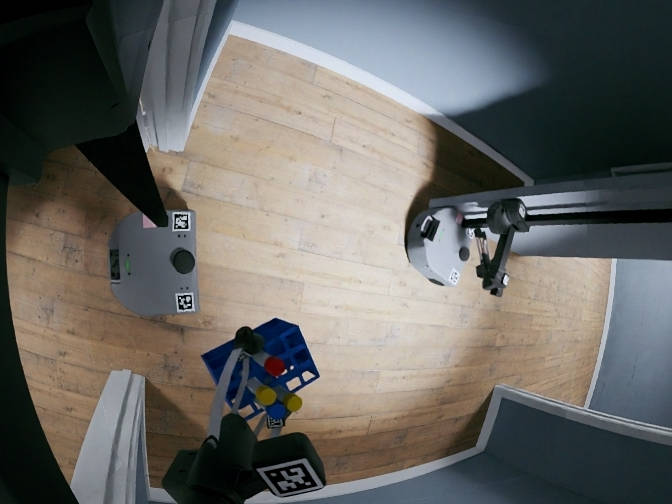

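Request:
execute_actions(actions=[{"r2":{"base":{"rotate_rad":-0.5}},"r3":{"base":{"translate_m":0.2}}}], cameras=[])

Request:
execute_actions(actions=[{"r2":{"base":{"translate_m":1}},"r3":{"base":{"rotate_rad":-0.7}}}], cameras=[])

Request:
execute_actions(actions=[{"r2":{"base":{"rotate_rad":0.35}},"r3":{"base":{"translate_m":0.8}}}], cameras=["r2_nav_camera","r3_nav_camera"])

Scene clock: 300.33 s.
r1.base_odometry: x=-1.580 y=-2.221 heading=+1.999 (m, m, rad; r1's odometry frame)
r1.turned_by_wheels: +0.000 (rad since the last result)
r1.turned_by_imu: -0.001 (rad since the last result)
r1.base_tilt: forward=+1.1 right=+1.4 (deg)
r1.lidar_m: 4.11 0.39 0.23 0.20 0.20 0.23 1.35 1.23 1.54 1.36 1.36 1.19
r1.head_depth_mm: 1214 1333 1462 1379 507 589 655 / 1452 1628 1541 1389 695 915 1061 / 1481 1700 1538 1402 - - 1099 / 1456 1663 1547 1397 1319 - 1093 / 1391 1665 1552 1409 1307 - 1096 / 1559 1711 1549 1405 1294 1187 1098 / 1818 1520 1548 1409 1294 1188 1099
r1.base_status: not commanded
r1.joint_positions: lift_m=+0.280 arm_m=+0.002 wrist_yaw_rad=+3.350 wrist_pitch_rad=-0.416 wrist_roll_rad=-0.007 gripper_m=+0.037 head_pan_rad=-3.138 head_tilt_rad=-1.191
r1.joint_status: not commanded
r1.on_its_own: right_wheel is at rest, and its effort (-24) is outside its rest range (-18 to +18)
r1.motor_effort: left_wheel=+1(1) right_wheel=-24(24) lift_m=+40(40) arm_m=+0(0) wrist_yaw_rad=+1(1) wrist_pitch_rad=+8(7) wrist_roll_rad=+1(0) gripper_m=+0(0) head_pan_rad=-1(1) head_tilt_rad=-5(4) (%)
r1.hand_pose: x=-0.0677 y=+0.0730 z=+0.2932 quat_wxyz=(+0.073, +0.670, +0.218, +0.706) (m; r1's base frame)
r1.wrist_depth_mm: 636 208 208 - 216 218 222 / 687 232 226 229 235 237 243 / 725 743 248 250 257 260 266 / 698 674 274 274 283 289 294 / 575 580 297 308 314 325 332 / 490 505 - - 355 371 381 / 430 - - - - 416 415
r2.base_odometry: x=+1.640 y=+2.062 heading=+0.955 (m, m, rad; r2's odometry frame)
r2.turned_by_wheels: -0.500 (rad since the last result)
r2.turned_by_imu: -0.506 (rad since the last result)
r2.base_tilt: forward=-1.6 right=+3.3 (deg)
r2.lidar_m: 2.16 1.20 1.17 1.01 0.41 0.42 0.61 0.78 2.47 0.49 1.09 1.26
r2.head_depth_mm: 1885 1691 1527 1386 1245 370 1068 / 1921 1692 1534 1391 1275 425 1096 / 1904 1701 1543 1391 1278 1195 - / 1910 1717 1527 1398 1285 1192 - / 1922 1698 1555 1401 1286 1191 - / 1932 1716 1510 1408 1289 1194 1126 / 1945 1463 1437 1418 1296 1194 1112
r2.base_status: done
r2.joint_positions: lift_m=+0.950 arm_m=+0.010 wrist_yaw_rad=+1.897 wrist_pitch_rad=-1.011 wrist_roll_rad=-0.007 gripper_m=+0.044 head_pan_rad=-0.007 head_tilt_rad=-1.087
r2.joint_status: not commanded
r2.motor_effort: left_wheel=+2(7) right_wheel=-3(7) lift_m=+41(41) arm_m=-4(4) wrist_yaw_rad=+2(2) wrist_pitch_rad=+3(3) wrist_roll_rad=+0(0) gripper_m=-21(21) head_pan_rad=+2(2) head_tilt_rad=-7(6) (%)
r2.hand_pose: x=+0.0883 y=-0.1183 z=+0.8589 quat_wxyz=(+0.639, +0.701, -0.080, +0.305) (m; r2's base frame)
r2.wrist_depth_mm: - - - - - - - / - - - - - - - / - - - 198 - - - / - - 116 172 - - - / 992 - 150 106 109 - - / 956 - 161 136 142 - - / - 893 165 197 933 963 971
r3.base_odometry: x=-2.373 y=-5.018 heading=-0.469 (m, m, rad; r3's odometry frame)
r3.turned_by_wheels: +0.000 (rad since the last result)
r3.turned_by_imu: +0.001 (rad since the last result)
r3.base_tilt: forward=+0.1 right=+0.1 (deg)
r3.lidar_m: 1.46 0.73 0.76 0.78 0.39 0.29 0.28 0.29 2.56 2.55 2.60 2.10
r3.head_depth_mm: 291 341 451 666 1117 1185 1122 / 289 340 448 658 1106 1183 1127 / 293 338 444 651 - - 1119 / 291 335 442 643 908 - 1119 / 289 334 438 633 1030 - 1114 / 288 332 433 629 1195 - 1100 / 286 329 431 621 1276 1187 1115
r3.base_status: done
r3.joint_positions: lift_m=+0.280 arm_m=+0.000 wrist_yaw_rad=+3.300 wrist_pitch_rad=-0.418 wrist_roll_rad=-0.001 gripper_m=+0.037 head_pan_rad=-3.139 head_tilt_rad=-1.191
r3.joint_status: not commanded
r3.motor_effort: left_wheel=-6(26) right_wheel=-13(39) lift_m=+33(33) arm_m=-1(1) wrist_yaw_rad=+0(1) wrist_pitch_rad=+10(10) wrist_roll_rad=+1(1) gripper_m=+0(0) head_pan_rad=+0(1) head_tilt_rad=-5(6) (%)
r3.hand_pose: x=-0.0567 y=+0.0766 z=+0.2926 quat_wxyz=(+0.092, +0.677, +0.201, +0.702) (m; r3's base frame)
r3.wrist_depth_mm: 248 334 556 - - - - / 252 340 576 - - - - / 257 345 601 696 653 956 - / 261 356 629 709 680 767 757 / 266 365 567 - 603 606 617 / 269 351 - - 512 508 506 / 267 - - - - 426 441
pictures: none
No camera images: the call's "cameras" was empty. Leave "cameras" out to get every camera's image.

Scene clock: 311.30 s.
r1.base_odometry: x=-1.580 y=-2.221 heading=+1.999 (m, m, rad; r1's odometry frame)
r1.turned_by_wheels: +0.000 (rad since the last result)
r1.turned_by_imu: -0.002 (rad since the last result)
r1.base_tilt: forward=+0.9 right=+1.4 (deg)
r1.lidar_m: 4.11 0.39 0.23 0.20 0.20 0.24 1.35 1.54 0.47 0.56 1.36 1.19
r1.head_depth_mm: 1203 1339 1461 1386 507 589 653 / 1451 1633 1547 1398 696 918 1064 / 1494 1687 1539 1397 - - 1095 / 1445 1670 1548 1407 1324 - 1102 / 1389 1643 1547 1411 1302 - 1097 / 1546 1732 1547 1413 1283 1187 1102 / 1822 1720 1566 1412 1245 1166 1103
r1.base_status: not commanded
r1.joint_positions: lift_m=+0.280 arm_m=+0.002 wrist_yaw_rad=+3.350 wrist_pitch_rad=-0.416 wrist_roll_rad=-0.007 gripper_m=+0.037 head_pan_rad=-3.138 head_tilt_rad=-1.191
r1.joint_status: not commanded
r1.on_its_own: right_wheel is at rest, and its effort (-24) is outside its rest range (-18 to +18)
r1.motor_effort: left_wheel=+2(2) right_wheel=-24(24) lift_m=+40(40) arm_m=+0(0) wrist_yaw_rad=+0(1) wrist_pitch_rad=+8(8) wrist_roll_rad=+0(1) gripper_m=+0(1) head_pan_rad=-1(0) head_tilt_rad=-5(4) (%)
r1.hand_pose: x=-0.0677 y=+0.0730 z=+0.2932 quat_wxyz=(+0.073, +0.670, +0.218, +0.706) (m; r1's base frame)
r1.wrist_depth_mm: 635 209 209 - 215 217 223 / 679 231 227 229 233 238 242 / 721 746 248 249 255 261 266 / 704 681 273 275 282 288 294 / 585 583 297 307 311 325 332 / 492 503 - - 353 366 378 / 428 - - - - 416 413
r2.base_odometry: x=+2.218 y=+2.879 heading=+0.955 (m, m, rad; r2's odometry frame)
r2.turned_by_wheels: +0.000 (rad since the last result)
r2.turned_by_imu: +0.004 (rad since the last result)
r2.base_tilt: forward=-1.6 right=+3.3 (deg)
r2.lidar_m: 1.18 1.48 0.57 0.57 1.27 1.26 1.30 1.09 0.96 0.83 0.83 0.96
r2.head_depth_mm: 1312 1590 1503 1376 1252 373 1066 / 1273 1578 1524 1393 1283 426 1091 / 1237 1528 1536 1398 1291 1195 - / 1848 1654 1536 1404 1282 1189 - / 1917 1731 1542 1405 1286 1190 - / 1930 1732 1552 1410 1287 1194 1118 / 1935 1721 1554 1406 1302 1173 1109
r2.base_status: done
r2.joint_positions: lift_m=+0.950 arm_m=+0.010 wrist_yaw_rad=+1.897 wrist_pitch_rad=-1.011 wrist_roll_rad=-0.007 gripper_m=+0.044 head_pan_rad=-0.007 head_tilt_rad=-1.087
r2.joint_status: not commanded
r2.motor_effort: left_wheel=+1(6) right_wheel=-4(4) lift_m=+41(41) arm_m=-4(4) wrist_yaw_rad=+2(3) wrist_pitch_rad=+3(3) wrist_roll_rad=+0(0) gripper_m=-21(21) head_pan_rad=+3(2) head_tilt_rad=-6(7) (%)
r2.hand_pose: x=+0.0883 y=-0.1183 z=+0.8589 quat_wxyz=(+0.639, +0.701, -0.080, +0.305) (m; r2's base frame)
r2.wrist_depth_mm: 970 - - - - - 871 / - - - - - - 877 / 927 - - 199 - - 827 / 877 - 116 172 - - 820 / 822 954 149 106 109 - 809 / 927 - 161 136 141 990 782 / - 890 165 196 938 950 767
r3.base_odometry: x=-2.373 y=-5.018 heading=-1.169 (m, m, rad; r3's odometry frame)
r3.turned_by_wheels: -0.700 (rad since the last result)
r3.turned_by_imu: -0.685 (rad since the last result)
r3.base_tilt: forward=+0.1 right=+0.0 (deg)
r3.lidar_m: 2.18 2.09 0.85 0.73 2.04 0.47 0.28 0.25 0.25 0.30 2.55 2.63
r3.head_depth_mm: 553 803 1492 1393 1312 1184 1129 / 469 631 964 1382 1301 1176 1116 / 408 525 739 1228 - - 1119 / 360 449 594 874 1247 - 1118 / 323 392 499 682 982 - 1117 / 298 347 430 560 799 - 1104 / - 313 376 474 640 979 1114
r3.base_status: done
r3.joint_positions: lift_m=+0.280 arm_m=+0.000 wrist_yaw_rad=+3.300 wrist_pitch_rad=-0.418 wrist_roll_rad=-0.001 gripper_m=+0.037 head_pan_rad=-3.139 head_tilt_rad=-1.191
r3.joint_status: not commanded
r3.motor_effort: left_wheel=-6(9) right_wheel=-15(29) lift_m=+32(34) arm_m=-2(1) wrist_yaw_rad=+0(0) wrist_pitch_rad=+10(10) wrist_roll_rad=+1(1) gripper_m=+1(0) head_pan_rad=-1(0) head_tilt_rad=-5(5) (%)
r3.hand_pose: x=-0.0567 y=+0.0766 z=+0.2926 quat_wxyz=(+0.092, +0.677, +0.201, +0.702) (m; r3's base frame)
r3.wrist_depth_mm: - - - - 727 761 897 / - - - - 760 846 - / 928 941 941 - 836 918 - / 715 719 725 753 748 754 767 / 585 585 598 - 596 610 614 / 488 500 - - 506 502 508 / 420 - - - - 433 435
pictures: none
No camera images: the call's "cameras" was empty. Leave "cameras" out to get every camera's image.

Scene clock: 315.77 s.
r1.base_odometry: x=-1.580 y=-2.221 heading=+1.999 (m, m, rad; r1's odometry frame)
r1.turned_by_wheels: +0.000 (rad since the last result)
r1.turned_by_imu: -0.001 (rad since the last result)
r1.base_tilt: forward=+0.9 right=+1.3 (deg)
r1.lidar_m: 4.11 0.39 0.23 0.20 0.20 0.24 1.35 1.45 0.51 0.56 1.35 1.19
r1.head_depth_mm: 1215 1341 1462 1371 507 588 653 / 1446 1619 1540 1398 697 917 1062 / 1488 1693 1543 1404 - - 1096 / 1438 1678 1544 1414 1311 - 1093 / 1388 1660 1555 1398 1302 - 1096 / 1447 1679 1549 1409 1297 1185 1103 / 1448 1689 1548 1416 1277 1177 1101
r1.base_status: not commanded
r1.joint_positions: lift_m=+0.280 arm_m=+0.002 wrist_yaw_rad=+3.350 wrist_pitch_rad=-0.416 wrist_roll_rad=-0.007 gripper_m=+0.037 head_pan_rad=-3.138 head_tilt_rad=-1.191
r1.joint_status: not commanded
r1.on_its_own: right_wheel is at rest, and its effort (-24) is outside its rest range (-18 to +18)
r1.motor_effort: left_wheel=+1(1) right_wheel=-24(24) lift_m=+40(40) arm_m=+0(0) wrist_yaw_rad=+0(1) wrist_pitch_rad=+8(8) wrist_roll_rad=+1(1) gripper_m=+0(1) head_pan_rad=-1(0) head_tilt_rad=-5(5) (%)
r1.hand_pose: x=-0.0677 y=+0.0730 z=+0.2932 quat_wxyz=(+0.073, +0.670, +0.218, +0.706) (m; r1's base frame)
r1.wrist_depth_mm: 632 209 208 - 215 218 222 / 689 232 226 229 235 237 242 / 737 744 248 250 256 260 266 / 699 677 271 275 282 287 296 / 584 581 297 308 313 323 332 / 497 507 - - 349 367 377 / 431 - - - - 414 415
r2.base_odometry: x=+2.218 y=+2.879 heading=+1.305 (m, m, rad; r2's odometry frame)
r2.turned_by_wheels: +0.350 (rad since the last result)
r2.turned_by_imu: +0.353 (rad since the last result)
r2.base_tilt: forward=-1.6 right=+3.3 (deg)
r2.lidar_m: 4.39 0.94 0.57 1.27 1.35 1.25 1.09 1.08 0.84 0.83 0.88 1.18
r2.head_depth_mm: 1898 1494 1523 1382 1239 369 1075 / 1892 1689 1530 1395 1279 426 1095 / 1898 1712 1533 1396 1278 1186 - / 1903 1697 1539 1403 1288 1188 - / 1938 1720 1545 1396 1279 1193 - / 1925 1718 1564 1411 1294 1195 1127 / 1929 1636 1538 1410 1107 1154 1109
r2.base_status: done
r2.joint_positions: lift_m=+0.950 arm_m=+0.010 wrist_yaw_rad=+1.897 wrist_pitch_rad=-1.011 wrist_roll_rad=-0.007 gripper_m=+0.044 head_pan_rad=-0.007 head_tilt_rad=-1.087
r2.joint_status: not commanded
r2.motor_effort: left_wheel=-3(7) right_wheel=+4(6) lift_m=+41(41) arm_m=-4(4) wrist_yaw_rad=+3(2) wrist_pitch_rad=+3(4) wrist_roll_rad=+0(0) gripper_m=-21(21) head_pan_rad=+3(3) head_tilt_rad=-7(7) (%)
r2.hand_pose: x=+0.0883 y=-0.1183 z=+0.8589 quat_wxyz=(+0.639, +0.701, -0.080, +0.305) (m; r2's base frame)
r2.wrist_depth_mm: 806 - - - - - 993 / 694 - - - - - - / 914 927 - 199 - - - / - 909 116 172 - - - / 986 - 149 106 109 - 973 / 951 - 161 136 142 - 906 / - 887 165 197 948 958 834
r3.base_odometry: x=-2.061 y=-5.754 heading=-1.169 (m, m, rad; r3's odometry frame)
r3.turned_by_wheels: +0.000 (rad since the last result)
r3.turned_by_imu: +0.000 (rad since the last result)
r3.base_tilt: forward=+0.1 right=+0.0 (deg)
r3.lidar_m: 1.47 1.41 1.45 1.04 1.00 0.77 1.30 2.71 2.81 2.22 2.14 2.05
r3.head_depth_mm: 1077 1168 1271 1383 1316 1187 1123 / 1335 1478 1486 1394 1304 1183 1121 / 1647 1650 1485 1383 - - 1126 / 1794 1640 1498 1403 1330 - 1113 / 1811 1655 1505 1387 1291 - 1118 / 1816 1645 1495 1378 1276 - 1106 / 1818 1638 1498 1381 1278 1190 1118
r3.base_status: done
r3.joint_positions: lift_m=+0.280 arm_m=+0.000 wrist_yaw_rad=+3.300 wrist_pitch_rad=-0.418 wrist_roll_rad=-0.001 gripper_m=+0.037 head_pan_rad=-3.139 head_tilt_rad=-1.191
r3.joint_status: not commanded
r3.motor_effort: left_wheel=+2(7) right_wheel=-4(8) lift_m=+33(33) arm_m=-1(2) wrist_yaw_rad=-1(0) wrist_pitch_rad=+10(10) wrist_roll_rad=+1(1) gripper_m=+0(1) head_pan_rad=-1(0) head_tilt_rad=-5(6) (%)
r3.hand_pose: x=-0.0567 y=+0.0766 z=+0.2926 quat_wxyz=(+0.092, +0.677, +0.201, +0.702) (m; r3's base frame)
r3.wrist_depth_mm: - 796 907 - - - - / - 870 980 - - - - / 630 886 962 - - - - / 672 714 721 753 735 779 768 / 584 582 589 - 604 602 618 / 481 510 - - 514 500 511 / 418 - - - - 434 432
pictures: r2_nav_camera (sideways: a quarter turn counterclockwise sets it upright), r3_nav_camera (sideways: a quarter turn counterclockwise sets it upright)
camera_calibration (this result's frames):
r2_nav_camera: T_world_to_cam=[[0.872346, -0.0347583, 0.487652, -0.599341], [-0.0426501, -0.999077, 0.00508436, 0.0471357], [0.487025, -0.0252337, -0.873023, 1.09073], [0, 0, 0, 1]] pos_world=[-0.00637134, 0.0537834, 1.24427]
r3_nav_camera: T_world_to_cam=[[-0.947366, 0.0373985, 0.317962, -0.358288], [0.0198016, 0.998097, -0.058397, 0.128575], [-0.319541, -0.0490271, -0.946303, 1.18574], [0, 0, 0, 1]] pos_world=[0.0369164, -0.0567974, 1.2435]
Images, in order (width x height): r2_nav_camera 672x504, r3_nav_camera 672x504.

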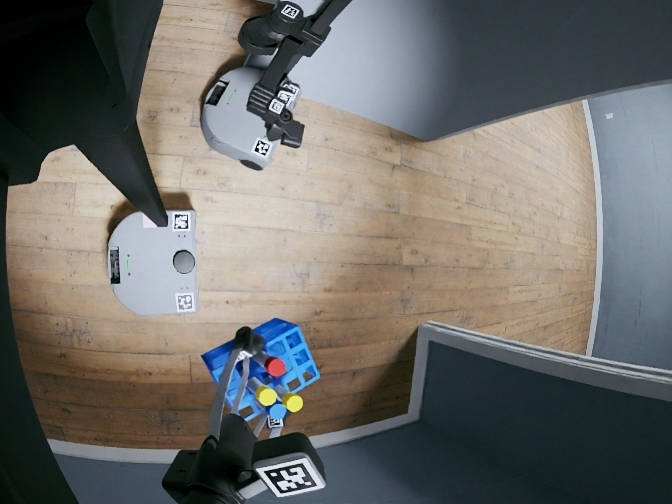

